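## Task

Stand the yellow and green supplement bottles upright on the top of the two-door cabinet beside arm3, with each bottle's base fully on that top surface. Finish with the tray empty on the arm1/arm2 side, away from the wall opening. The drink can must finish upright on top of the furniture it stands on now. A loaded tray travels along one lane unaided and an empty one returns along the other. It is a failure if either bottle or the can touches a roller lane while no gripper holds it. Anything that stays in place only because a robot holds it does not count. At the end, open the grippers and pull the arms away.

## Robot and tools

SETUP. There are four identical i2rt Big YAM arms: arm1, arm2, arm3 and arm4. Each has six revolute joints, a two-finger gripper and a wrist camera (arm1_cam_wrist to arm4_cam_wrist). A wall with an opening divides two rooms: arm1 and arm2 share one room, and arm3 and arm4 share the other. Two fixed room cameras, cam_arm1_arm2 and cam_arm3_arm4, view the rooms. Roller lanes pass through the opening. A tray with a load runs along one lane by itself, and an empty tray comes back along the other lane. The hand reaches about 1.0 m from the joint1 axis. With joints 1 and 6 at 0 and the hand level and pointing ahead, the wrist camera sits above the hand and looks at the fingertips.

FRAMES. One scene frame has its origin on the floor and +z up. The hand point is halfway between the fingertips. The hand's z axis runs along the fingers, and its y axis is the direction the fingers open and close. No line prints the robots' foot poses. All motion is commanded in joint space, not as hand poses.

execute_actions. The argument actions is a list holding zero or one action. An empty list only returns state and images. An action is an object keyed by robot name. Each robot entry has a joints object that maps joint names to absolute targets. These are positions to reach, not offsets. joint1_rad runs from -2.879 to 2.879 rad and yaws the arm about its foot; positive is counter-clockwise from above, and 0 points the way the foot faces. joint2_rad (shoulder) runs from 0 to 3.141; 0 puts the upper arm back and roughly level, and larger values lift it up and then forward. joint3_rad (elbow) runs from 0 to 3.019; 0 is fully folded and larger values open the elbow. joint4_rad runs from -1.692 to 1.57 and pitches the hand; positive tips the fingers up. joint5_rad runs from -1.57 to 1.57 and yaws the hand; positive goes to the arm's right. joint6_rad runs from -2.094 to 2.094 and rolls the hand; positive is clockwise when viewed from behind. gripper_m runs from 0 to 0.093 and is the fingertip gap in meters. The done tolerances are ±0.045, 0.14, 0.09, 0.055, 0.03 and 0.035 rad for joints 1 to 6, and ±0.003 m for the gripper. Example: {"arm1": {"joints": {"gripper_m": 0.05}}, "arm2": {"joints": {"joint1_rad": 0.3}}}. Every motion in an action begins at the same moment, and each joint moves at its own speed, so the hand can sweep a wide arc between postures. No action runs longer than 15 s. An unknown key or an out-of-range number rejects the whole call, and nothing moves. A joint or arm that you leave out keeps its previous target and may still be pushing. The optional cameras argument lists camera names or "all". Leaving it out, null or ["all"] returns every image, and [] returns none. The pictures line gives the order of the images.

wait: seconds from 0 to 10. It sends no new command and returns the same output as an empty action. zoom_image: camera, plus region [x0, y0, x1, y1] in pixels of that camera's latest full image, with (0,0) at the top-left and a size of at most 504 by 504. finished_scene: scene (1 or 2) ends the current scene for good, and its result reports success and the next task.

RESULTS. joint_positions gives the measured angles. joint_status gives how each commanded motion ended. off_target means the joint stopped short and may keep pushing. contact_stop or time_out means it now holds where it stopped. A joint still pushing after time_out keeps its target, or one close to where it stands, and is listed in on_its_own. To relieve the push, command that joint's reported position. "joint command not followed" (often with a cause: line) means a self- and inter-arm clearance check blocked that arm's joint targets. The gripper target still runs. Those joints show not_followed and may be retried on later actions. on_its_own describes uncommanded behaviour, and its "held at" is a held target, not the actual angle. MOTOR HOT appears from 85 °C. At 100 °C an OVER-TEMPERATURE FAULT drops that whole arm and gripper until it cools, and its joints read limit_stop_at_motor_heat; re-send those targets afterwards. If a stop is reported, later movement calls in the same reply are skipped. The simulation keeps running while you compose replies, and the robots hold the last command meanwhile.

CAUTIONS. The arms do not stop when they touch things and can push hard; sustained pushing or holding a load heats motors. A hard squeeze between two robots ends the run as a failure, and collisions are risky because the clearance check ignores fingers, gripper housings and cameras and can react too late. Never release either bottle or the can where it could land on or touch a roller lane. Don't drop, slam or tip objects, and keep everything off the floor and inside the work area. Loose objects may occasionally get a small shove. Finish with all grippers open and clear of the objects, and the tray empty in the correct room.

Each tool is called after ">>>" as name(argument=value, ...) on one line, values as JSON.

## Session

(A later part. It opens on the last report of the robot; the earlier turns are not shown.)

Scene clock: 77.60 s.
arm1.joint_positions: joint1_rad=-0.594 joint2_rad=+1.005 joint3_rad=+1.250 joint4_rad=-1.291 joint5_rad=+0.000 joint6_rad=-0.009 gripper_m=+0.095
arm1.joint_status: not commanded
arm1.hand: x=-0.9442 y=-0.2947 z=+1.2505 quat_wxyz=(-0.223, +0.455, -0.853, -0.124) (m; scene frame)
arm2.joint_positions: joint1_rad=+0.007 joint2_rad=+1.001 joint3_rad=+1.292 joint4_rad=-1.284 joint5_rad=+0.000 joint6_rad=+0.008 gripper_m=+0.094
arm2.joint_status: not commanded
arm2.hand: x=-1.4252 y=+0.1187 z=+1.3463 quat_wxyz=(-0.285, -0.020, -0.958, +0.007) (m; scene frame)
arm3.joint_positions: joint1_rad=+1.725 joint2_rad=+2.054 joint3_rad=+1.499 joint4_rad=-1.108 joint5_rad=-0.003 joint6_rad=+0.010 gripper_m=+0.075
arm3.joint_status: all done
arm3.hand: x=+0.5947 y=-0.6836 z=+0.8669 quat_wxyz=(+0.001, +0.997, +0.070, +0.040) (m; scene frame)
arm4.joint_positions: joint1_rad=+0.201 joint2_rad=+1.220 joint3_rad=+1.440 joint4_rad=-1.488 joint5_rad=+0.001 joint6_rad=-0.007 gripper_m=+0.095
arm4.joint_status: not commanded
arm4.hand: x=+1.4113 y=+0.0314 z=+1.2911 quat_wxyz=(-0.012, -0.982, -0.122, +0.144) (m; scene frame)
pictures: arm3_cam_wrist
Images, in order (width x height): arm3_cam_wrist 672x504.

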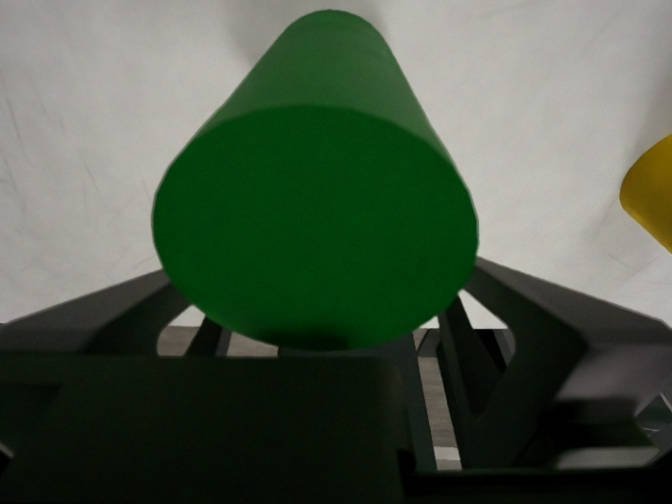

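>>> execute_actions(actions=[{"arm3":{"joints":{"gripper_m":0.093}}}], cameras=["cam_arm3_arm4"])

>>> zoom_image(camera="cam_arm3_arm4", region=[360,140,430,210])

Scene clock: 78.63 s.
arm1.joint_positions: joint1_rad=-0.594 joint2_rad=+1.005 joint3_rad=+1.250 joint4_rad=-1.291 joint5_rad=+0.000 joint6_rad=-0.009 gripper_m=+0.095
arm1.joint_status: not commanded
arm1.hand: x=-0.9442 y=-0.2947 z=+1.2505 quat_wxyz=(-0.223, +0.455, -0.853, -0.124) (m; scene frame)
arm2.joint_positions: joint1_rad=+0.007 joint2_rad=+1.001 joint3_rad=+1.292 joint4_rad=-1.284 joint5_rad=+0.000 joint6_rad=+0.008 gripper_m=+0.094
arm2.joint_status: not commanded
arm2.hand: x=-1.4252 y=+0.1187 z=+1.3463 quat_wxyz=(-0.285, -0.020, -0.958, +0.007) (m; scene frame)
arm3.joint_positions: joint1_rad=+1.725 joint2_rad=+2.054 joint3_rad=+1.499 joint4_rad=-1.108 joint5_rad=-0.003 joint6_rad=+0.010 gripper_m=+0.093
arm3.joint_status: all done
arm3.hand: x=+0.5947 y=-0.6836 z=+0.8669 quat_wxyz=(+0.001, +0.997, +0.070, +0.040) (m; scene frame)
arm4.joint_positions: joint1_rad=+0.201 joint2_rad=+1.220 joint3_rad=+1.440 joint4_rad=-1.488 joint5_rad=+0.001 joint6_rad=-0.007 gripper_m=+0.095
arm4.joint_status: not commanded
arm4.hand: x=+1.4113 y=+0.0314 z=+1.2911 quat_wxyz=(-0.012, -0.982, -0.122, +0.144) (m; scene frame)
pictures: cam_arm3_arm4
Images, in order (width x height): cam_arm3_arm4 672x504.

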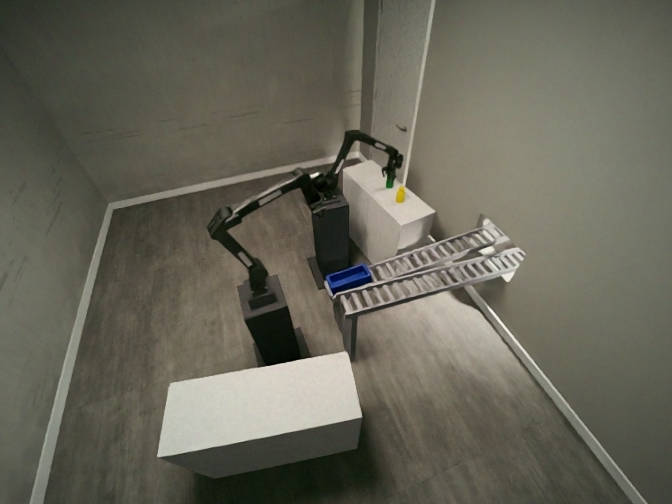

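Region (360, 140, 430, 210) of cam_arm3_arm4's 672x504 image, scaled by 7.200, with more detail than that image has.

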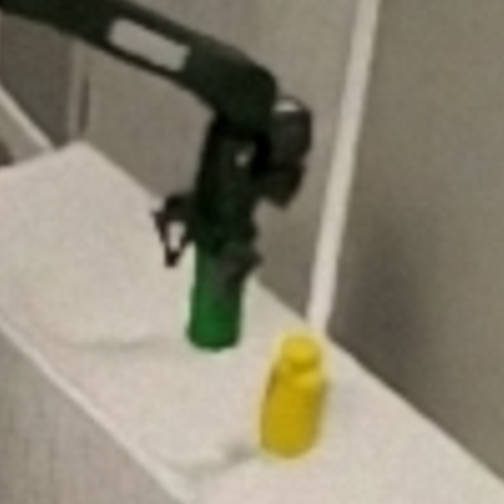

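>>> execute_actions(actions=[{"arm3":{"joints":{"joint2_rad":1.85,"joint4_rad":-1.25}}}], cameras=[])

>>> execute_actions(actions=[{"arm3":{"joints":{"joint2_rad":0.9,"joint3_rad":1.4,"joint4_rad":-1.4,"joint1_rad":2.0}},"arm4":{"joints":{"joint1_rad":0.2,"joint2_rad":1.75,"joint3_rad":1.6,"joint4_rad":-1.4}}}], cameras=["arm3_cam_wrist","arm4_cam_wrist","cam_arm3_arm4"])

Scene clock: 80.43 s.
arm1.joint_positions: joint1_rad=-0.594 joint2_rad=+1.005 joint3_rad=+1.250 joint4_rad=-1.291 joint5_rad=+0.000 joint6_rad=-0.009 gripper_m=+0.095
arm1.joint_status: not commanded
arm1.hand: x=-0.9442 y=-0.2947 z=+1.2505 quat_wxyz=(-0.223, +0.455, -0.853, -0.124) (m; scene frame)
arm2.joint_positions: joint1_rad=+0.007 joint2_rad=+1.001 joint3_rad=+1.292 joint4_rad=-1.284 joint5_rad=+0.000 joint6_rad=+0.008 gripper_m=+0.094
arm2.joint_status: not commanded
arm2.hand: x=-1.4252 y=+0.1187 z=+1.3463 quat_wxyz=(-0.285, -0.020, -0.958, +0.007) (m; scene frame)
arm3.joint_positions: joint1_rad=+1.725 joint2_rad=+1.830 joint3_rad=+1.499 joint4_rad=-1.241 joint5_rad=-0.003 joint6_rad=+0.010 gripper_m=+0.093
arm3.joint_status: all done
arm3.hand: x=+0.6103 y=-0.6807 z=+0.9881 quat_wxyz=(+0.005, +0.998, +0.070, -0.006) (m; scene frame)
arm4.joint_positions: joint1_rad=+0.201 joint2_rad=+1.220 joint3_rad=+1.440 joint4_rad=-1.488 joint5_rad=+0.001 joint6_rad=-0.007 gripper_m=+0.095
arm4.joint_status: not commanded
arm4.hand: x=+1.4113 y=+0.0314 z=+1.2911 quat_wxyz=(-0.012, -0.982, -0.122, +0.144) (m; scene frame)
pictures: none
No camera images: the call's "cameras" was empty. Leave "cameras" out to get every camera's image.

Scene clock: 82.07 s.
arm1.joint_positions: joint1_rad=-0.594 joint2_rad=+1.005 joint3_rad=+1.250 joint4_rad=-1.291 joint5_rad=+0.000 joint6_rad=-0.009 gripper_m=+0.095
arm1.joint_status: not commanded
arm1.hand: x=-0.9442 y=-0.2947 z=+1.2505 quat_wxyz=(-0.223, +0.455, -0.853, -0.124) (m; scene frame)
arm2.joint_positions: joint1_rad=+0.007 joint2_rad=+1.001 joint3_rad=+1.292 joint4_rad=-1.284 joint5_rad=+0.000 joint6_rad=+0.008 gripper_m=+0.094
arm2.joint_status: not commanded
arm2.hand: x=-1.4252 y=+0.1187 z=+1.3463 quat_wxyz=(-0.285, -0.020, -0.958, +0.007) (m; scene frame)
arm3.joint_positions: joint1_rad=+2.000 joint2_rad=+0.891 joint3_rad=+1.383 joint4_rad=-1.392 joint5_rad=-0.002 joint6_rad=+0.010 gripper_m=+0.093
arm3.joint_status: all done
arm3.hand: x=+0.8568 y=-0.7310 z=+1.3317 quat_wxyz=(+0.074, +0.922, +0.194, -0.328) (m; scene frame)
arm4.joint_positions: joint1_rad=+0.201 joint2_rad=+1.779 joint3_rad=+1.576 joint4_rad=-1.409 joint5_rad=+0.001 joint6_rad=-0.007 gripper_m=+0.095
arm4.joint_status: all done
arm4.hand: x=+1.2881 y=+0.0030 z=+1.0956 quat_wxyz=(+0.008, -0.992, -0.123, -0.027) (m; scene frame)
pictures: arm3_cam_wrist, arm4_cam_wrist, cam_arm3_arm4
Images, in order (width x height): arm3_cam_wrist 672x504, arm4_cam_wrist 672x504, cam_arm3_arm4 672x504.

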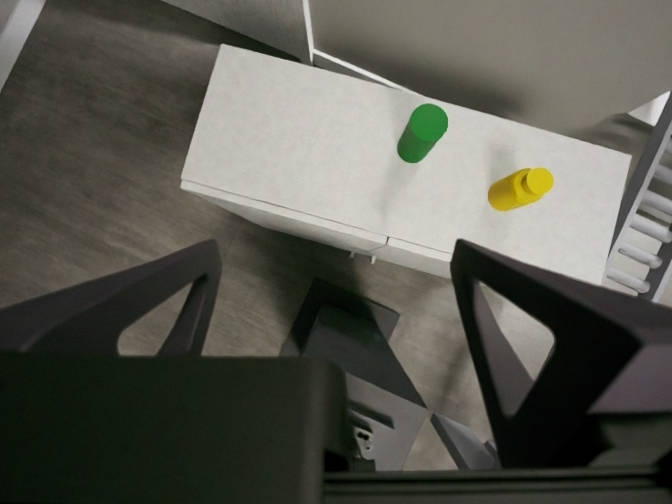

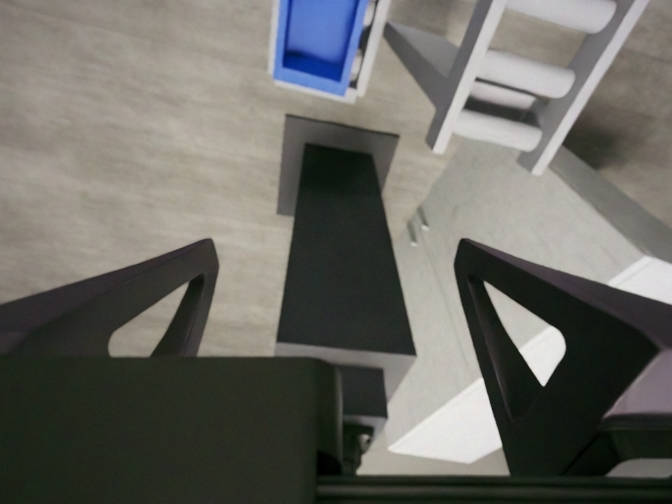

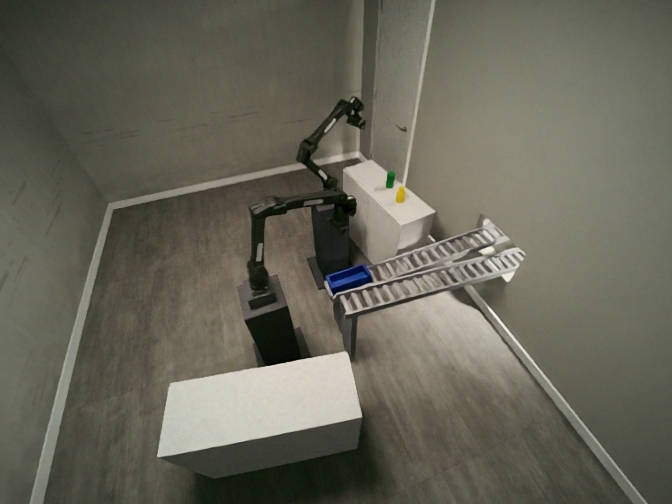

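>>> execute_actions(actions=[{"arm4":{"joints":{"joint1_rad":0.25,"joint2_rad":2.40,"joint3_rad":1.68,"joint4_rad":-0.85,"joint6_rad":0.288,"gripper_m":0.06}}}], cameras=["arm4_cam_wrist","cam_arm3_arm4"])

Scene clock: 85.53 s.
arm1.joint_positions: joint1_rad=-0.594 joint2_rad=+1.005 joint3_rad=+1.250 joint4_rad=-1.291 joint5_rad=+0.000 joint6_rad=-0.009 gripper_m=+0.095
arm1.joint_status: not commanded
arm1.hand: x=-0.9442 y=-0.2947 z=+1.2505 quat_wxyz=(-0.223, +0.455, -0.853, -0.124) (m; scene frame)
arm2.joint_positions: joint1_rad=+0.007 joint2_rad=+1.001 joint3_rad=+1.292 joint4_rad=-1.284 joint5_rad=+0.000 joint6_rad=+0.008 gripper_m=+0.094
arm2.joint_status: not commanded
arm2.hand: x=-1.4252 y=+0.1187 z=+1.3463 quat_wxyz=(-0.285, -0.020, -0.958, +0.007) (m; scene frame)
arm3.joint_positions: joint1_rad=+2.000 joint2_rad=+0.891 joint3_rad=+1.383 joint4_rad=-1.392 joint5_rad=-0.002 joint6_rad=+0.010 gripper_m=+0.093
arm3.joint_status: not commanded
arm3.hand: x=+0.8568 y=-0.7310 z=+1.3317 quat_wxyz=(+0.074, +0.922, +0.194, -0.328) (m; scene frame)
arm4.joint_positions: joint1_rad=+0.252 joint2_rad=+2.433 joint3_rad=+1.662 joint4_rad=-0.863 joint5_rad=+0.001 joint6_rad=+0.278 gripper_m=+0.060
arm4.joint_status: all done
arm4.hand: x=+1.2207 y=-0.0427 z=+0.7438 quat_wxyz=(+0.015, -0.999, -0.007, -0.035) (m; scene frame)
pictures: arm4_cam_wrist, cam_arm3_arm4
Images, in order (width x height): arm4_cam_wrist 672x504, cam_arm3_arm4 672x504.

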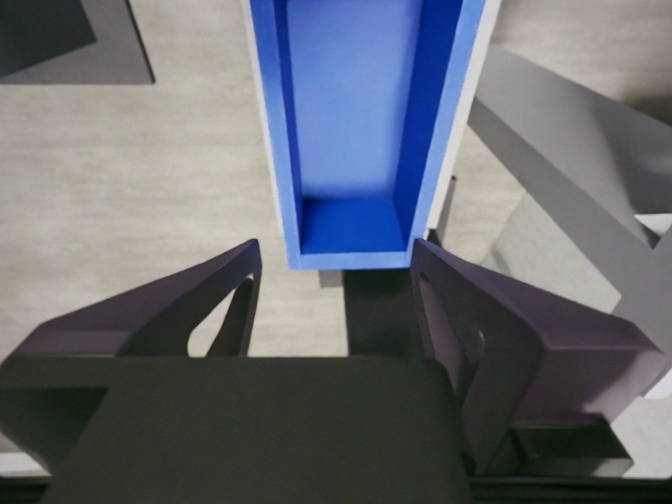

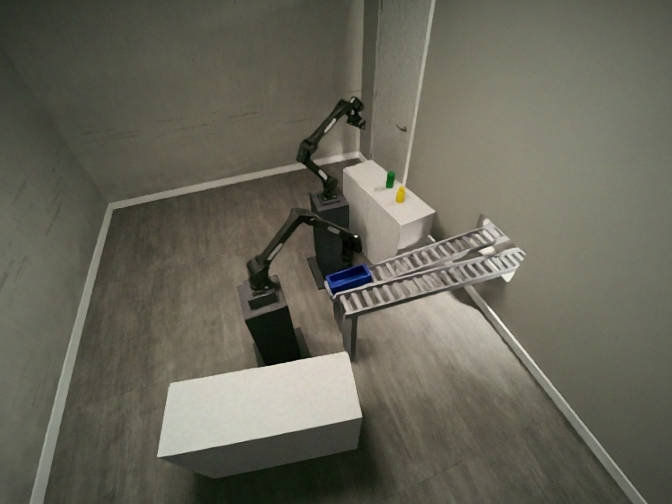

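>>> execute_actions(actions=[{"arm4":{"joints":{"joint1_rad":0.291,"joint2_rad":2.59,"joint3_rad":1.85,"joint4_rad":-0.80,"joint6_rad":0.33}}}], cameras=["arm4_cam_wrist","cam_arm3_arm4"])

Scene clock: 88.10 s.
arm1.joint_positions: joint1_rad=-0.594 joint2_rad=+1.005 joint3_rad=+1.250 joint4_rad=-1.291 joint5_rad=+0.000 joint6_rad=-0.009 gripper_m=+0.095
arm1.joint_status: not commanded
arm1.hand: x=-0.9442 y=-0.2947 z=+1.2505 quat_wxyz=(-0.223, +0.455, -0.853, -0.124) (m; scene frame)
arm2.joint_positions: joint1_rad=+0.007 joint2_rad=+1.001 joint3_rad=+1.292 joint4_rad=-1.284 joint5_rad=+0.000 joint6_rad=+0.008 gripper_m=+0.094
arm2.joint_status: not commanded
arm2.hand: x=-1.4252 y=+0.1187 z=+1.3463 quat_wxyz=(-0.285, -0.020, -0.958, +0.007) (m; scene frame)
arm3.joint_positions: joint1_rad=+2.000 joint2_rad=+0.891 joint3_rad=+1.383 joint4_rad=-1.392 joint5_rad=-0.002 joint6_rad=+0.010 gripper_m=+0.093
arm3.joint_status: not commanded
arm3.hand: x=+0.8568 y=-0.7310 z=+1.3317 quat_wxyz=(+0.074, +0.922, +0.194, -0.328) (m; scene frame)
arm4.joint_positions: joint1_rad=+0.292 joint2_rad=+2.589 joint3_rad=+1.813 joint4_rad=-0.805 joint5_rad=+0.001 joint6_rad=+0.320 gripper_m=+0.060
arm4.joint_status: all done
arm4.hand: x=+1.1932 y=-0.0777 z=+0.6874 quat_wxyz=(+0.008, -1.000, -0.005, -0.010) (m; scene frame)
pictures: arm4_cam_wrist, cam_arm3_arm4
Images, in order (width x height): arm4_cam_wrist 672x504, cam_arm3_arm4 672x504.

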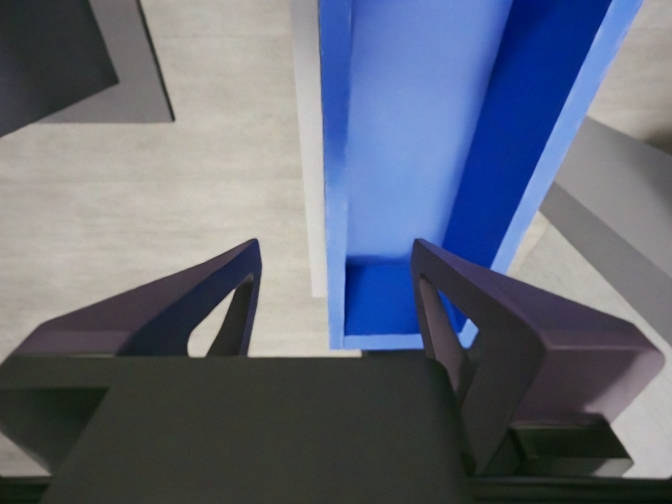

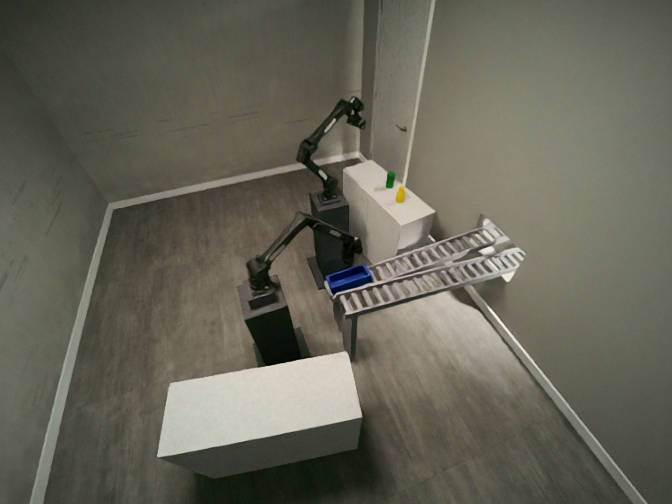

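>>> execute_actions(actions=[{"arm4":{"joints":{"joint2_rad":2.70,"joint3_rad":1.91,"joint4_rad":-0.746,"gripper_m":0.045}}}], cameras=["arm4_cam_wrist"])

Scene clock: 90.47 s.
arm1.joint_positions: joint1_rad=-0.594 joint2_rad=+1.005 joint3_rad=+1.250 joint4_rad=-1.291 joint5_rad=+0.000 joint6_rad=-0.009 gripper_m=+0.095
arm1.joint_status: not commanded
arm1.hand: x=-0.9442 y=-0.2947 z=+1.2505 quat_wxyz=(-0.223, +0.455, -0.853, -0.124) (m; scene frame)
arm2.joint_positions: joint1_rad=+0.007 joint2_rad=+1.001 joint3_rad=+1.292 joint4_rad=-1.284 joint5_rad=+0.000 joint6_rad=+0.008 gripper_m=+0.094
arm2.joint_status: not commanded
arm2.hand: x=-1.4252 y=+0.1187 z=+1.3463 quat_wxyz=(-0.285, -0.020, -0.958, +0.007) (m; scene frame)
arm3.joint_positions: joint1_rad=+2.000 joint2_rad=+0.891 joint3_rad=+1.383 joint4_rad=-1.392 joint5_rad=-0.002 joint6_rad=+0.010 gripper_m=+0.093
arm3.joint_status: not commanded
arm3.hand: x=+0.8568 y=-0.7310 z=+1.3317 quat_wxyz=(+0.074, +0.922, +0.194, -0.328) (m; scene frame)
arm4.joint_positions: joint1_rad=+0.292 joint2_rad=+2.697 joint3_rad=+1.877 joint4_rad=-0.755 joint5_rad=+0.001 joint6_rad=+0.320 gripper_m=+0.045
arm4.joint_status: all done
arm4.hand: x=+1.1914 y=-0.0779 z=+0.6359 quat_wxyz=(+0.007, -1.000, -0.005, -0.007) (m; scene frame)
pictures: arm4_cam_wrist
Images, in order (width x height): arm4_cam_wrist 672x504.

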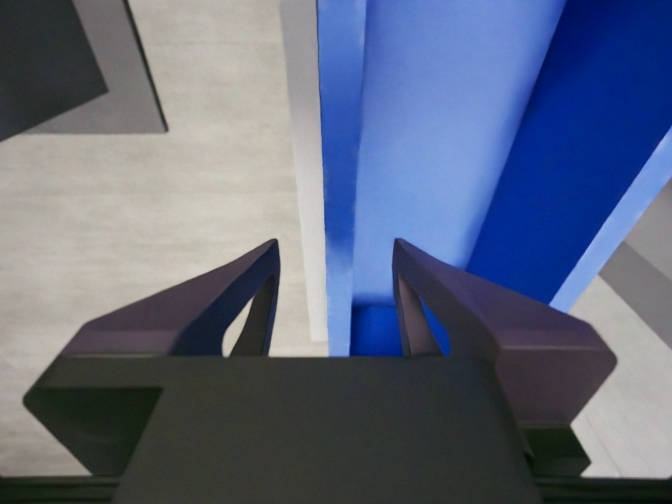

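>>> execute_actions(actions=[{"arm4":{"joints":{"joint2_rad":2.80,"joint3_rad":1.985,"joint4_rad":-0.72,"gripper_m":0.04}}}], cameras=["arm4_cam_wrist","cam_arm3_arm4"])

Scene clock: 93.07 s.
arm1.joint_positions: joint1_rad=-0.594 joint2_rad=+1.005 joint3_rad=+1.250 joint4_rad=-1.291 joint5_rad=+0.000 joint6_rad=-0.009 gripper_m=+0.095
arm1.joint_status: not commanded
arm1.hand: x=-0.9442 y=-0.2947 z=+1.2505 quat_wxyz=(-0.223, +0.455, -0.853, -0.124) (m; scene frame)
arm2.joint_positions: joint1_rad=+0.007 joint2_rad=+1.001 joint3_rad=+1.292 joint4_rad=-1.284 joint5_rad=+0.000 joint6_rad=+0.008 gripper_m=+0.094
arm2.joint_status: not commanded
arm2.hand: x=-1.4252 y=+0.1187 z=+1.3463 quat_wxyz=(-0.285, -0.020, -0.958, +0.007) (m; scene frame)
arm3.joint_positions: joint1_rad=+2.000 joint2_rad=+0.891 joint3_rad=+1.383 joint4_rad=-1.392 joint5_rad=-0.002 joint6_rad=+0.010 gripper_m=+0.093
arm3.joint_status: not commanded
arm3.hand: x=+0.8568 y=-0.7310 z=+1.3317 quat_wxyz=(+0.074, +0.922, +0.194, -0.328) (m; scene frame)
arm4.joint_positions: joint1_rad=+0.292 joint2_rad=+2.794 joint3_rad=+1.949 joint4_rad=-0.728 joint5_rad=+0.001 joint6_rad=+0.320 gripper_m=+0.040
arm4.joint_status: all done
arm4.hand: x=+1.1905 y=-0.0778 z=+0.5932 quat_wxyz=(+0.007, -1.000, -0.005, -0.006) (m; scene frame)
pictures: arm4_cam_wrist, cam_arm3_arm4
Images, in order (width x height): arm4_cam_wrist 672x504, cam_arm3_arm4 672x504.

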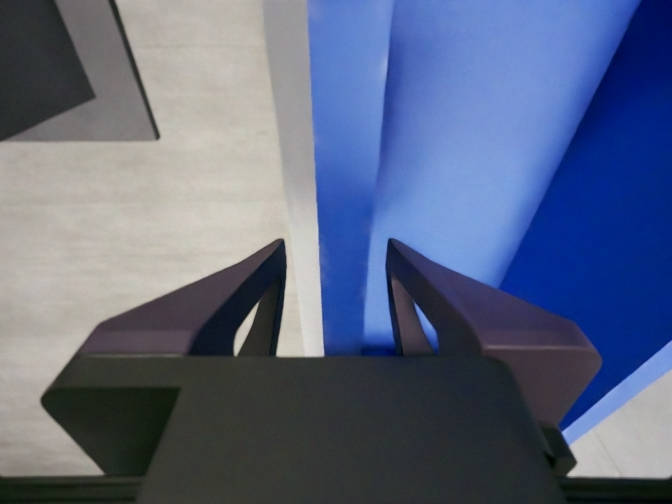

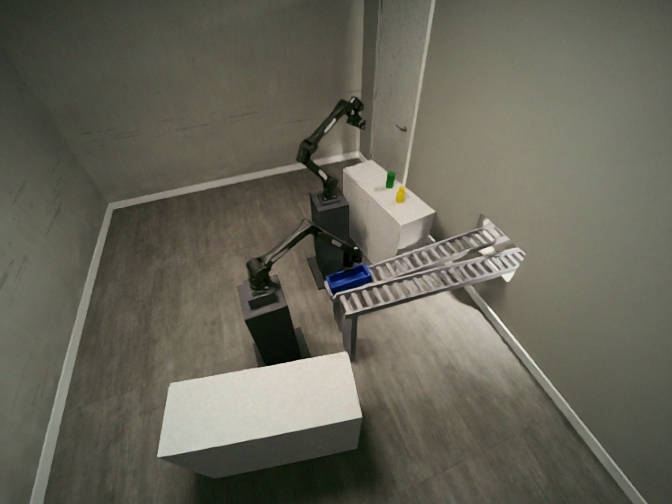

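>>> execute_actions(actions=[{"arm4":{"joints":{"joint2_rad":2.845,"joint3_rad":2.015,"joint4_rad":-0.715}}}], cameras=["arm4_cam_wrist"])

>>> execute_actions(actions=[{"arm4":{"joints":{"gripper_m":0.0}}}], cameras=["arm4_cam_wrist"])

Scene clock: 94.53 s.
arm1.joint_positions: joint1_rad=-0.594 joint2_rad=+1.005 joint3_rad=+1.250 joint4_rad=-1.291 joint5_rad=+0.000 joint6_rad=-0.009 gripper_m=+0.095
arm1.joint_status: not commanded
arm1.hand: x=-0.9442 y=-0.2947 z=+1.2505 quat_wxyz=(-0.223, +0.455, -0.853, -0.124) (m; scene frame)
arm2.joint_positions: joint1_rad=+0.007 joint2_rad=+1.001 joint3_rad=+1.292 joint4_rad=-1.284 joint5_rad=+0.000 joint6_rad=+0.008 gripper_m=+0.094
arm2.joint_status: not commanded
arm2.hand: x=-1.4252 y=+0.1187 z=+1.3463 quat_wxyz=(-0.285, -0.020, -0.958, +0.007) (m; scene frame)
arm3.joint_positions: joint1_rad=+2.000 joint2_rad=+0.891 joint3_rad=+1.383 joint4_rad=-1.392 joint5_rad=-0.002 joint6_rad=+0.010 gripper_m=+0.093
arm3.joint_status: not commanded
arm3.hand: x=+0.8568 y=-0.7310 z=+1.3317 quat_wxyz=(+0.074, +0.922, +0.194, -0.328) (m; scene frame)
arm4.joint_positions: joint1_rad=+0.292 joint2_rad=+2.829 joint3_rad=+1.972 joint4_rad=-0.726 joint5_rad=+0.001 joint6_rad=+0.320 gripper_m=+0.040
arm4.joint_status: all done
arm4.hand: x=+1.1941 y=-0.0765 z=+0.5773 quat_wxyz=(+0.008, -1.000, -0.005, -0.011) (m; scene frame)
pictures: arm4_cam_wrist
Images, in order (width x height): arm4_cam_wrist 672x504.

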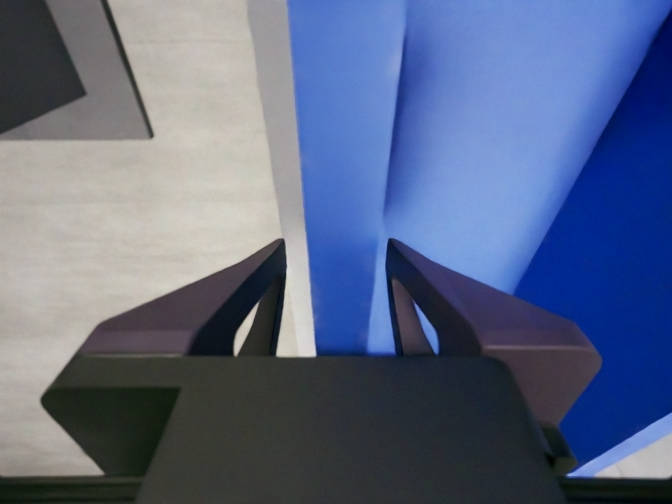

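Scene clock: 95.10 s.
arm1.joint_positions: joint1_rad=-0.594 joint2_rad=+1.005 joint3_rad=+1.250 joint4_rad=-1.291 joint5_rad=+0.000 joint6_rad=-0.009 gripper_m=+0.095
arm1.joint_status: not commanded
arm1.hand: x=-0.9442 y=-0.2947 z=+1.2505 quat_wxyz=(-0.223, +0.455, -0.853, -0.124) (m; scene frame)
arm2.joint_positions: joint1_rad=+0.007 joint2_rad=+1.001 joint3_rad=+1.292 joint4_rad=-1.284 joint5_rad=+0.000 joint6_rad=+0.008 gripper_m=+0.094
arm2.joint_status: not commanded
arm2.hand: x=-1.4252 y=+0.1187 z=+1.3463 quat_wxyz=(-0.285, -0.020, -0.958, +0.007) (m; scene frame)
arm3.joint_positions: joint1_rad=+2.000 joint2_rad=+0.891 joint3_rad=+1.383 joint4_rad=-1.392 joint5_rad=-0.002 joint6_rad=+0.010 gripper_m=+0.093
arm3.joint_status: not commanded
arm3.hand: x=+0.8568 y=-0.7310 z=+1.3317 quat_wxyz=(+0.074, +0.922, +0.194, -0.328) (m; scene frame)
arm4.joint_positions: joint1_rad=+0.292 joint2_rad=+2.829 joint3_rad=+1.973 joint4_rad=-0.724 joint5_rad=-0.003 joint6_rad=+0.320 gripper_m=+0.011
arm4.joint_status: gripper_m off_target (ended at +0.011, target +0.000)
arm4.hand: x=+1.1935 y=-0.0774 z=+0.5775 quat_wxyz=(+0.006, -1.000, -0.005, -0.010) (m; scene frame)
pictures: arm4_cam_wrist
Images, in order (width x height): arm4_cam_wrist 672x504.

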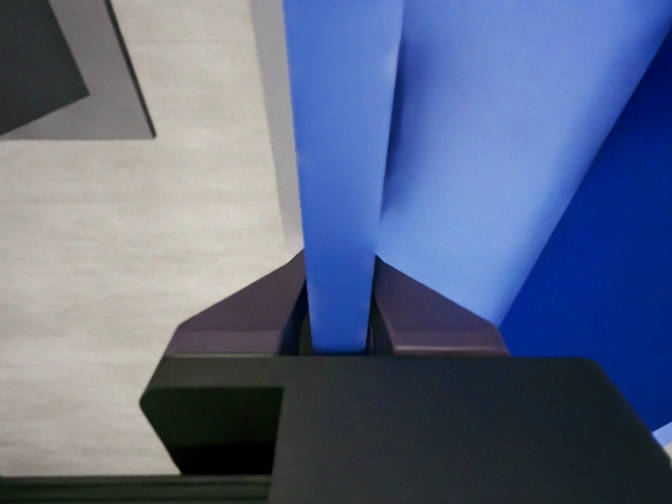

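>>> execute_actions(actions=[{"arm4":{"joints":{"joint2_rad":2.60,"joint3_rad":1.83,"joint4_rad":-0.80}}}], cameras=["arm4_cam_wrist","cam_arm3_arm4"])

Scene clock: 96.93 s.
arm1.joint_positions: joint1_rad=-0.594 joint2_rad=+1.005 joint3_rad=+1.250 joint4_rad=-1.291 joint5_rad=+0.000 joint6_rad=-0.009 gripper_m=+0.095
arm1.joint_status: not commanded
arm1.hand: x=-0.9442 y=-0.2947 z=+1.2505 quat_wxyz=(-0.223, +0.455, -0.853, -0.124) (m; scene frame)
arm2.joint_positions: joint1_rad=+0.007 joint2_rad=+1.001 joint3_rad=+1.292 joint4_rad=-1.284 joint5_rad=+0.000 joint6_rad=+0.008 gripper_m=+0.094
arm2.joint_status: not commanded
arm2.hand: x=-1.4252 y=+0.1187 z=+1.3463 quat_wxyz=(-0.285, -0.020, -0.958, +0.007) (m; scene frame)
arm3.joint_positions: joint1_rad=+2.000 joint2_rad=+0.891 joint3_rad=+1.383 joint4_rad=-1.392 joint5_rad=-0.002 joint6_rad=+0.010 gripper_m=+0.093
arm3.joint_status: not commanded
arm3.hand: x=+0.8568 y=-0.7310 z=+1.3317 quat_wxyz=(+0.074, +0.922, +0.194, -0.328) (m; scene frame)
arm4.joint_positions: joint1_rad=+0.291 joint2_rad=+2.627 joint3_rad=+1.831 joint4_rad=-0.788 joint5_rad=+0.000 joint6_rad=+0.320 gripper_m=+0.011
arm4.joint_status: all done
arm4.hand: x=+1.1936 y=-0.0762 z=+0.6686 quat_wxyz=(+0.008, -1.000, -0.004, -0.011) (m; scene frame)
pictures: arm4_cam_wrist, cam_arm3_arm4
Images, in order (width x height): arm4_cam_wrist 672x504, cam_arm3_arm4 672x504.

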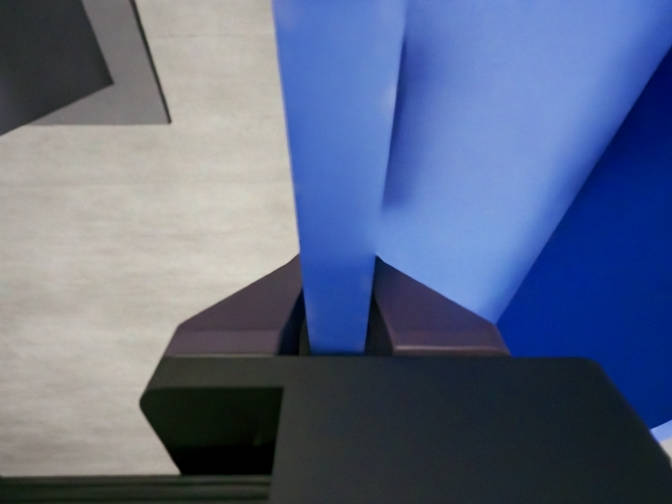

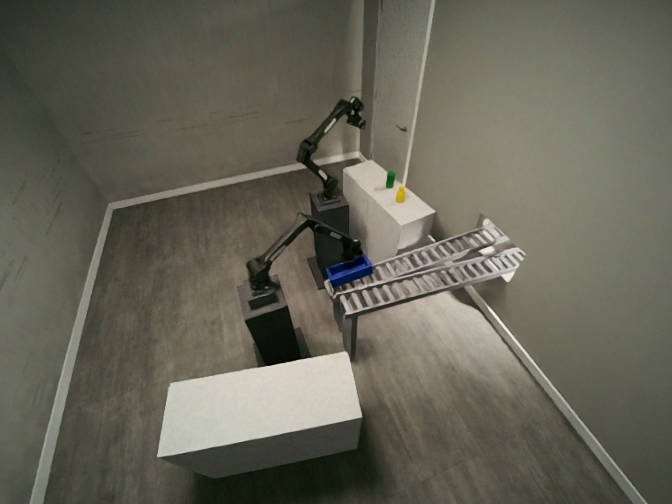

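>>> execute_actions(actions=[{"arm4":{"joints":{"joint2_rad":2.33,"joint3_rad":1.76,"joint4_rad":-0.97}}}], cameras=["cam_arm3_arm4"])

>>> execute_actions(actions=[{"arm4":{"joints":{"joint2_rad":2.08,"joint3_rad":1.97,"joint4_rad":-1.42}}}], cameras=["cam_arm3_arm4","arm4_cam_wrist"])

Scene clock: 98.77 s.
arm1.joint_positions: joint1_rad=-0.594 joint2_rad=+1.005 joint3_rad=+1.250 joint4_rad=-1.291 joint5_rad=+0.000 joint6_rad=-0.009 gripper_m=+0.095
arm1.joint_status: not commanded
arm1.hand: x=-0.9442 y=-0.2947 z=+1.2505 quat_wxyz=(-0.223, +0.455, -0.853, -0.124) (m; scene frame)
arm2.joint_positions: joint1_rad=+0.007 joint2_rad=+1.001 joint3_rad=+1.292 joint4_rad=-1.284 joint5_rad=+0.000 joint6_rad=+0.008 gripper_m=+0.094
arm2.joint_status: not commanded
arm2.hand: x=-1.4252 y=+0.1187 z=+1.3463 quat_wxyz=(-0.285, -0.020, -0.958, +0.007) (m; scene frame)
arm3.joint_positions: joint1_rad=+2.000 joint2_rad=+0.891 joint3_rad=+1.383 joint4_rad=-1.392 joint5_rad=-0.002 joint6_rad=+0.010 gripper_m=+0.093
arm3.joint_status: not commanded
arm3.hand: x=+0.8568 y=-0.7310 z=+1.3317 quat_wxyz=(+0.074, +0.922, +0.194, -0.328) (m; scene frame)
arm4.joint_positions: joint1_rad=+0.291 joint2_rad=+2.331 joint3_rad=+1.737 joint4_rad=-0.959 joint5_rad=+0.000 joint6_rad=+0.321 gripper_m=+0.011
arm4.joint_status: all done
arm4.hand: x=+1.1883 y=-0.0794 z=+0.8280 quat_wxyz=(+0.003, -1.000, -0.004, +0.003) (m; scene frame)
pictures: cam_arm3_arm4
Images, in order (width x height): cam_arm3_arm4 672x504.

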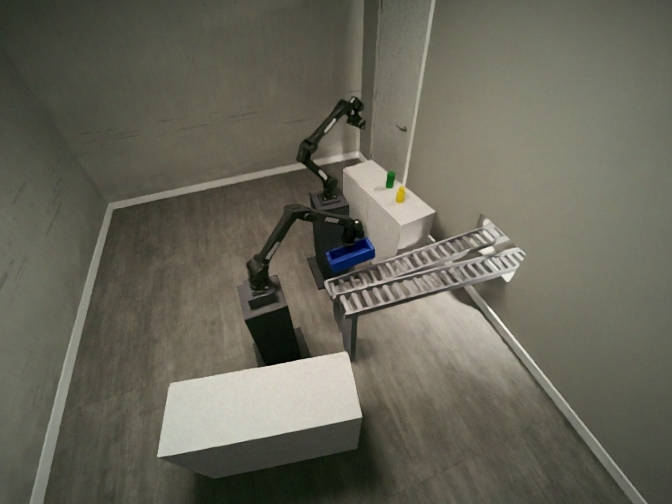

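Scene clock: 100.13 s.
arm1.joint_positions: joint1_rad=-0.594 joint2_rad=+1.005 joint3_rad=+1.250 joint4_rad=-1.291 joint5_rad=+0.000 joint6_rad=-0.009 gripper_m=+0.095
arm1.joint_status: not commanded
arm1.hand: x=-0.9442 y=-0.2947 z=+1.2505 quat_wxyz=(-0.223, +0.455, -0.853, -0.124) (m; scene frame)
arm2.joint_positions: joint1_rad=+0.007 joint2_rad=+1.001 joint3_rad=+1.292 joint4_rad=-1.284 joint5_rad=+0.000 joint6_rad=+0.008 gripper_m=+0.094
arm2.joint_status: not commanded
arm2.hand: x=-1.4252 y=+0.1187 z=+1.3463 quat_wxyz=(-0.285, -0.020, -0.958, +0.007) (m; scene frame)
arm3.joint_positions: joint1_rad=+2.000 joint2_rad=+0.891 joint3_rad=+1.383 joint4_rad=-1.392 joint5_rad=-0.002 joint6_rad=+0.010 gripper_m=+0.093
arm3.joint_status: not commanded
arm3.hand: x=+0.8568 y=-0.7310 z=+1.3317 quat_wxyz=(+0.074, +0.922, +0.194, -0.328) (m; scene frame)
arm4.joint_positions: joint1_rad=+0.291 joint2_rad=+2.083 joint3_rad=+1.937 joint4_rad=-1.407 joint5_rad=-0.001 joint6_rad=+0.322 gripper_m=+0.011
arm4.joint_status: all done
arm4.hand: x=+1.1898 y=-0.0808 z=+1.0554 quat_wxyz=(+0.002, -1.000, -0.004, +0.003) (m; scene frame)
pictures: arm4_cam_wrist, cam_arm3_arm4
Images, in order (width x height): arm4_cam_wrist 672x504, cam_arm3_arm4 672x504.

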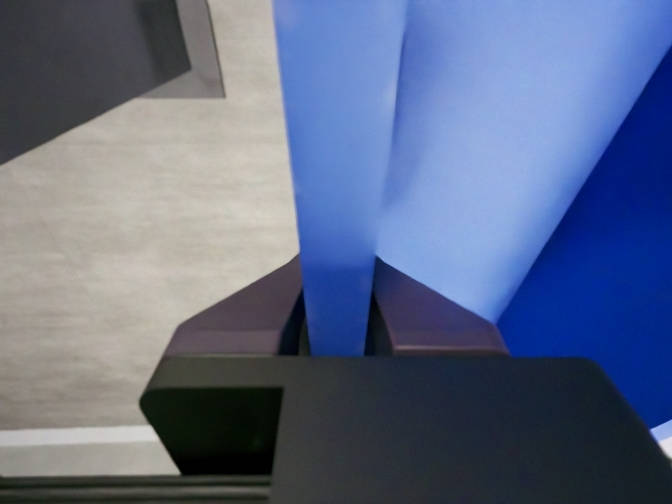

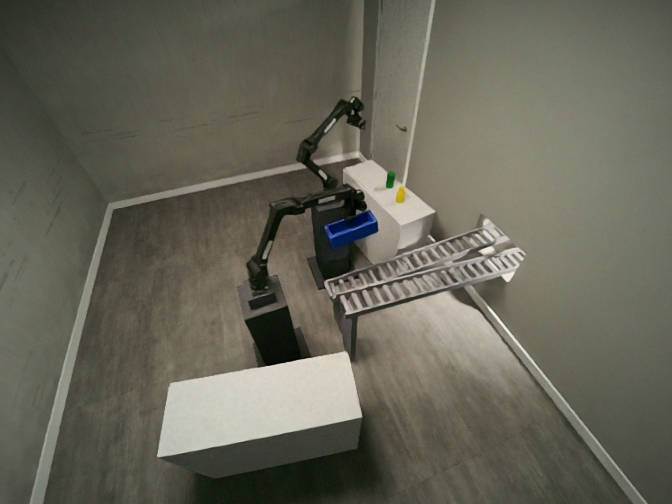

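>>> execute_actions(actions=[{"arm4":{"joints":{"joint1_rad":-0.14,"joint6_rad":-0.113}}}], cameras=[])

>>> execute_actions(actions=[{"arm4":{"joints":{"joint2_rad":2.39,"joint3_rad":1.97,"joint4_rad":-1.254}}}], cameras=["cam_arm3_arm4","arm4_cam_wrist"])

Scene clock: 105.30 s.
arm1.joint_positions: joint1_rad=-0.594 joint2_rad=+1.005 joint3_rad=+1.250 joint4_rad=-1.291 joint5_rad=+0.000 joint6_rad=-0.009 gripper_m=+0.095
arm1.joint_status: not commanded
arm1.hand: x=-0.9442 y=-0.2947 z=+1.2505 quat_wxyz=(-0.223, +0.455, -0.853, -0.124) (m; scene frame)
arm2.joint_positions: joint1_rad=+0.007 joint2_rad=+1.001 joint3_rad=+1.292 joint4_rad=-1.284 joint5_rad=+0.000 joint6_rad=+0.008 gripper_m=+0.094
arm2.joint_status: not commanded
arm2.hand: x=-1.4252 y=+0.1187 z=+1.3463 quat_wxyz=(-0.285, -0.020, -0.958, +0.007) (m; scene frame)
arm3.joint_positions: joint1_rad=+2.000 joint2_rad=+0.891 joint3_rad=+1.383 joint4_rad=-1.392 joint5_rad=-0.002 joint6_rad=+0.010 gripper_m=+0.093
arm3.joint_status: not commanded
arm3.hand: x=+0.8568 y=-0.7310 z=+1.3317 quat_wxyz=(+0.074, +0.922, +0.194, -0.328) (m; scene frame)
arm4.joint_positions: joint1_rad=-0.136 joint2_rad=+2.083 joint3_rad=+1.937 joint4_rad=-1.407 joint5_rad=-0.003 joint6_rad=-0.104 gripper_m=+0.011
arm4.joint_status: all done
arm4.hand: x=+1.1582 y=+0.1916 z=+1.0582 quat_wxyz=(+0.005, -1.000, -0.003, +0.004) (m; scene frame)
pictures: none
No camera images: the call's "cameras" was empty. Leave "cameras" out to get every camera's image.

Scene clock: 106.57 s.
arm1.joint_positions: joint1_rad=-0.594 joint2_rad=+1.005 joint3_rad=+1.250 joint4_rad=-1.291 joint5_rad=+0.000 joint6_rad=-0.009 gripper_m=+0.095
arm1.joint_status: not commanded
arm1.hand: x=-0.9442 y=-0.2947 z=+1.2505 quat_wxyz=(-0.223, +0.455, -0.853, -0.124) (m; scene frame)
arm2.joint_positions: joint1_rad=+0.007 joint2_rad=+1.001 joint3_rad=+1.292 joint4_rad=-1.284 joint5_rad=+0.000 joint6_rad=+0.008 gripper_m=+0.094
arm2.joint_status: not commanded
arm2.hand: x=-1.4252 y=+0.1187 z=+1.3463 quat_wxyz=(-0.285, -0.020, -0.958, +0.007) (m; scene frame)
arm3.joint_positions: joint1_rad=+2.000 joint2_rad=+0.891 joint3_rad=+1.383 joint4_rad=-1.392 joint5_rad=-0.002 joint6_rad=+0.010 gripper_m=+0.093
arm3.joint_status: not commanded
arm3.hand: x=+0.8568 y=-0.7310 z=+1.3317 quat_wxyz=(+0.074, +0.922, +0.194, -0.328) (m; scene frame)
arm4.joint_positions: joint1_rad=-0.136 joint2_rad=+2.444 joint3_rad=+1.937 joint4_rad=-1.260 joint5_rad=-0.003 joint6_rad=-0.106 gripper_m=+0.011
arm4.joint_status: all done
arm4.hand: x=+1.1679 y=+0.1936 z=+0.8274 quat_wxyz=(-0.006, -0.995, -0.004, -0.103) (m; scene frame)
pictures: arm4_cam_wrist, cam_arm3_arm4
Images, in order (width x height): arm4_cam_wrist 672x504, cam_arm3_arm4 672x504.

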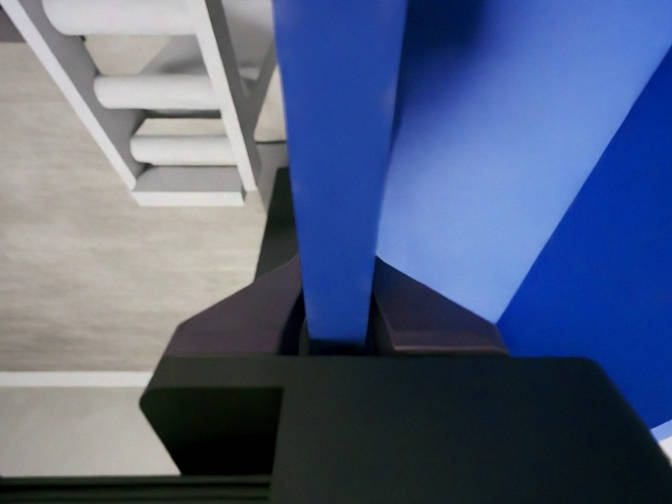

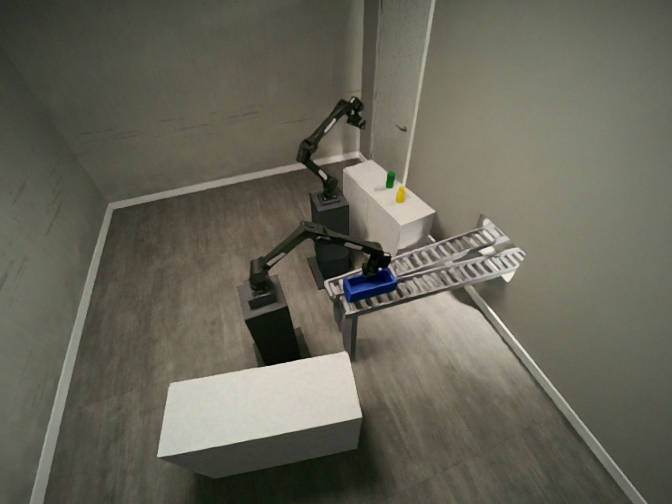

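>>> zoom_image(camera="cam_arm3_arm4", region=[310,220,450,340])

Region (310, 220, 450, 340) of cam_arm3_arm4's 672x504 image, scaled by 3.600, with more detail than that image has; it fills the top 432 rows of this view, and the rest is white.

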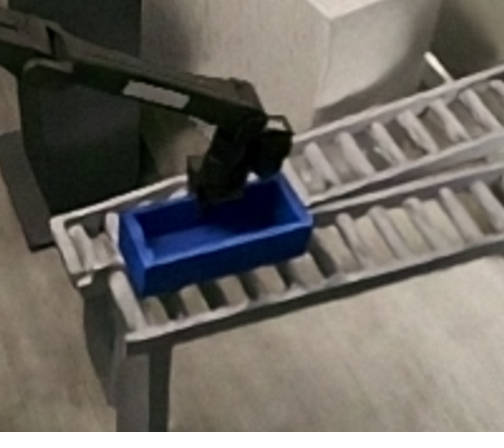

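>>> execute_actions(actions=[{"arm4":{"joints":{"joint2_rad":2.51,"joint3_rad":1.93,"joint4_rad":-1.09}}}], cameras=["cam_arm3_arm4","arm4_cam_wrist"])

>>> zoom_image(camera="cam_arm3_arm4", region=[310,220,450,340])

Scene clock: 109.37 s.
arm1.joint_positions: joint1_rad=-0.594 joint2_rad=+1.005 joint3_rad=+1.250 joint4_rad=-1.291 joint5_rad=+0.000 joint6_rad=-0.009 gripper_m=+0.095
arm1.joint_status: not commanded
arm1.hand: x=-0.9442 y=-0.2947 z=+1.2505 quat_wxyz=(-0.223, +0.455, -0.853, -0.124) (m; scene frame)
arm2.joint_positions: joint1_rad=+0.007 joint2_rad=+1.001 joint3_rad=+1.292 joint4_rad=-1.284 joint5_rad=+0.000 joint6_rad=+0.008 gripper_m=+0.094
arm2.joint_status: not commanded
arm2.hand: x=-1.4252 y=+0.1187 z=+1.3463 quat_wxyz=(-0.285, -0.020, -0.958, +0.007) (m; scene frame)
arm3.joint_positions: joint1_rad=+2.000 joint2_rad=+0.891 joint3_rad=+1.383 joint4_rad=-1.392 joint5_rad=-0.002 joint6_rad=+0.010 gripper_m=+0.093
arm3.joint_status: not commanded
arm3.hand: x=+0.8568 y=-0.7310 z=+1.3317 quat_wxyz=(+0.074, +0.922, +0.194, -0.328) (m; scene frame)
arm4.joint_positions: joint1_rad=-0.136 joint2_rad=+2.523 joint3_rad=+1.923 joint4_rad=-1.099 joint5_rad=-0.003 joint6_rad=-0.106 gripper_m=+0.011
arm4.joint_status: all done
arm4.hand: x=+1.1566 y=+0.1954 z=+0.7675 quat_wxyz=(-0.002, -0.998, -0.004, -0.069) (m; scene frame)
pictures: arm4_cam_wrist, cam_arm3_arm4
Images, in order (width x height): arm4_cam_wrist 672x504, cam_arm3_arm4 672x504.

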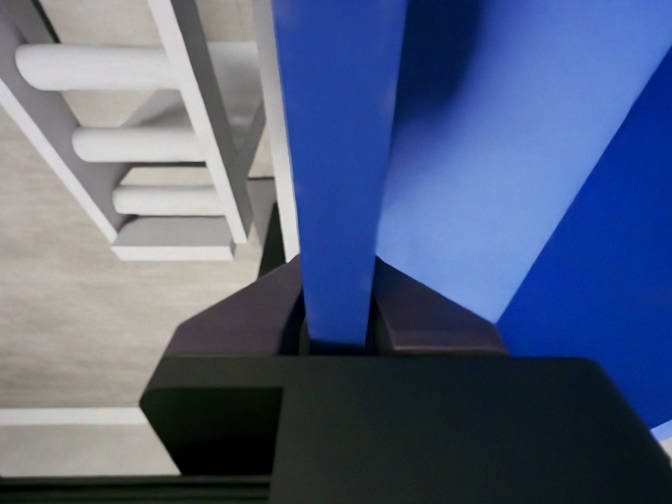

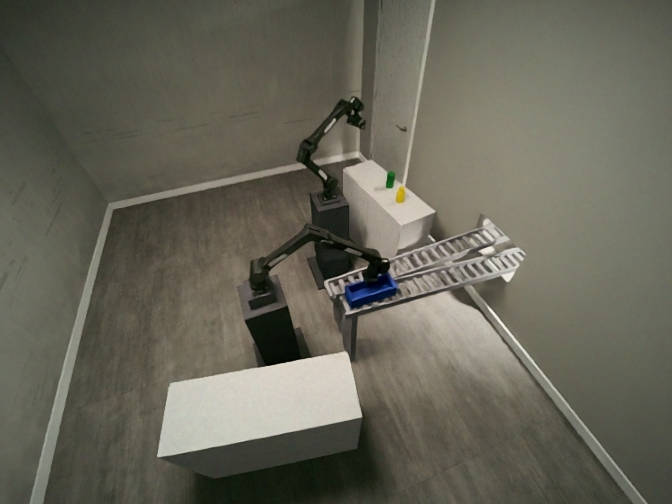

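Region (310, 220, 450, 340) of cam_arm3_arm4's 672x504 image, scaled by 3.600, with more detail than that image has; it fills the top 432 rows of this view, and the rest is white.

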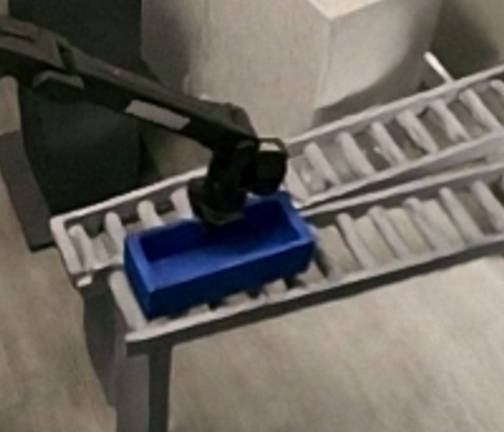

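>>> execute_actions(actions=[{"arm4":{"joints":{"joint2_rad":2.585,"joint3_rad":1.955,"joint4_rad":-1.06}}}], cameras=["cam_arm3_arm4","arm4_cam_wrist"])

>>> zoom_image(camera="cam_arm3_arm4", region=[310,220,450,340])

Scene clock: 110.63 s.
arm1.joint_positions: joint1_rad=-0.594 joint2_rad=+1.005 joint3_rad=+1.250 joint4_rad=-1.291 joint5_rad=+0.000 joint6_rad=-0.009 gripper_m=+0.095
arm1.joint_status: not commanded
arm1.hand: x=-0.9442 y=-0.2947 z=+1.2505 quat_wxyz=(-0.223, +0.455, -0.853, -0.124) (m; scene frame)
arm2.joint_positions: joint1_rad=+0.007 joint2_rad=+1.001 joint3_rad=+1.292 joint4_rad=-1.284 joint5_rad=+0.000 joint6_rad=+0.008 gripper_m=+0.094
arm2.joint_status: not commanded
arm2.hand: x=-1.4252 y=+0.1187 z=+1.3463 quat_wxyz=(-0.285, -0.020, -0.958, +0.007) (m; scene frame)
arm3.joint_positions: joint1_rad=+2.000 joint2_rad=+0.891 joint3_rad=+1.383 joint4_rad=-1.392 joint5_rad=-0.002 joint6_rad=+0.010 gripper_m=+0.093
arm3.joint_status: not commanded
arm3.hand: x=+0.8568 y=-0.7310 z=+1.3317 quat_wxyz=(+0.074, +0.922, +0.194, -0.328) (m; scene frame)
arm4.joint_positions: joint1_rad=-0.136 joint2_rad=+2.564 joint3_rad=+1.924 joint4_rad=-1.066 joint5_rad=+0.000 joint6_rad=-0.111 gripper_m=+0.011
arm4.joint_status: all done
arm4.hand: x=+1.1611 y=+0.1959 z=+0.7410 quat_wxyz=(-0.001, -0.997, -0.007, -0.073) (m; scene frame)
pictures: arm4_cam_wrist, cam_arm3_arm4
Images, in order (width x height): arm4_cam_wrist 672x504, cam_arm3_arm4 672x504.

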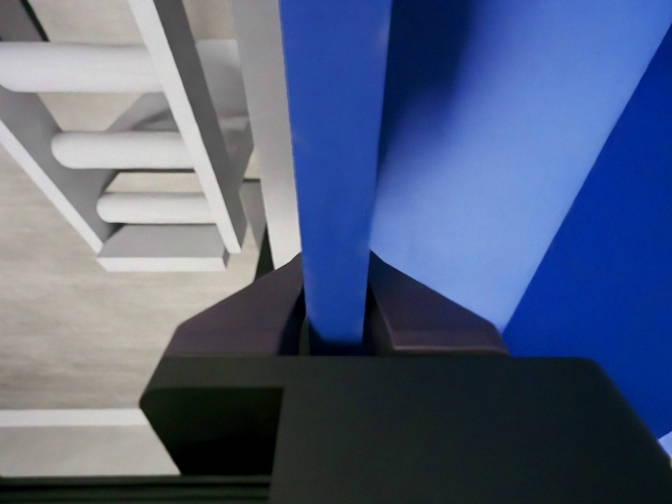

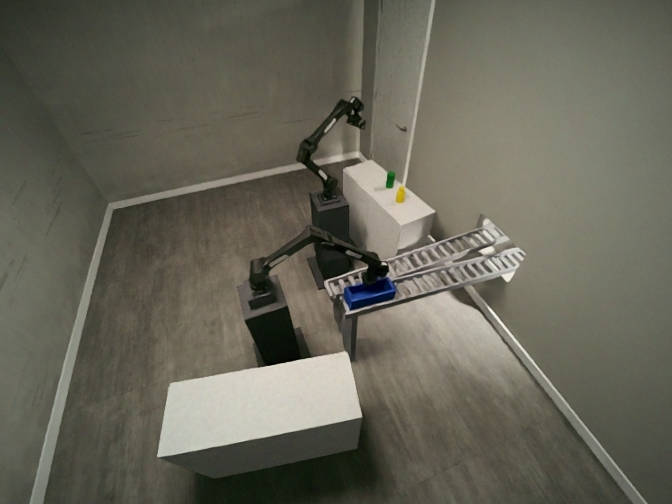

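Region (310, 220, 450, 340) of cam_arm3_arm4's 672x504 image, scaled by 3.600, with more detail than that image has; it fills the top 432 rows of this view, and the rest is white.

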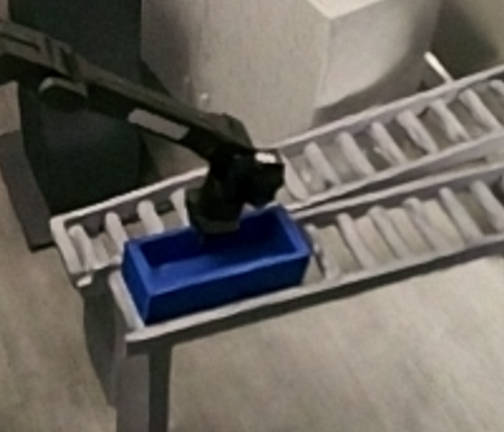

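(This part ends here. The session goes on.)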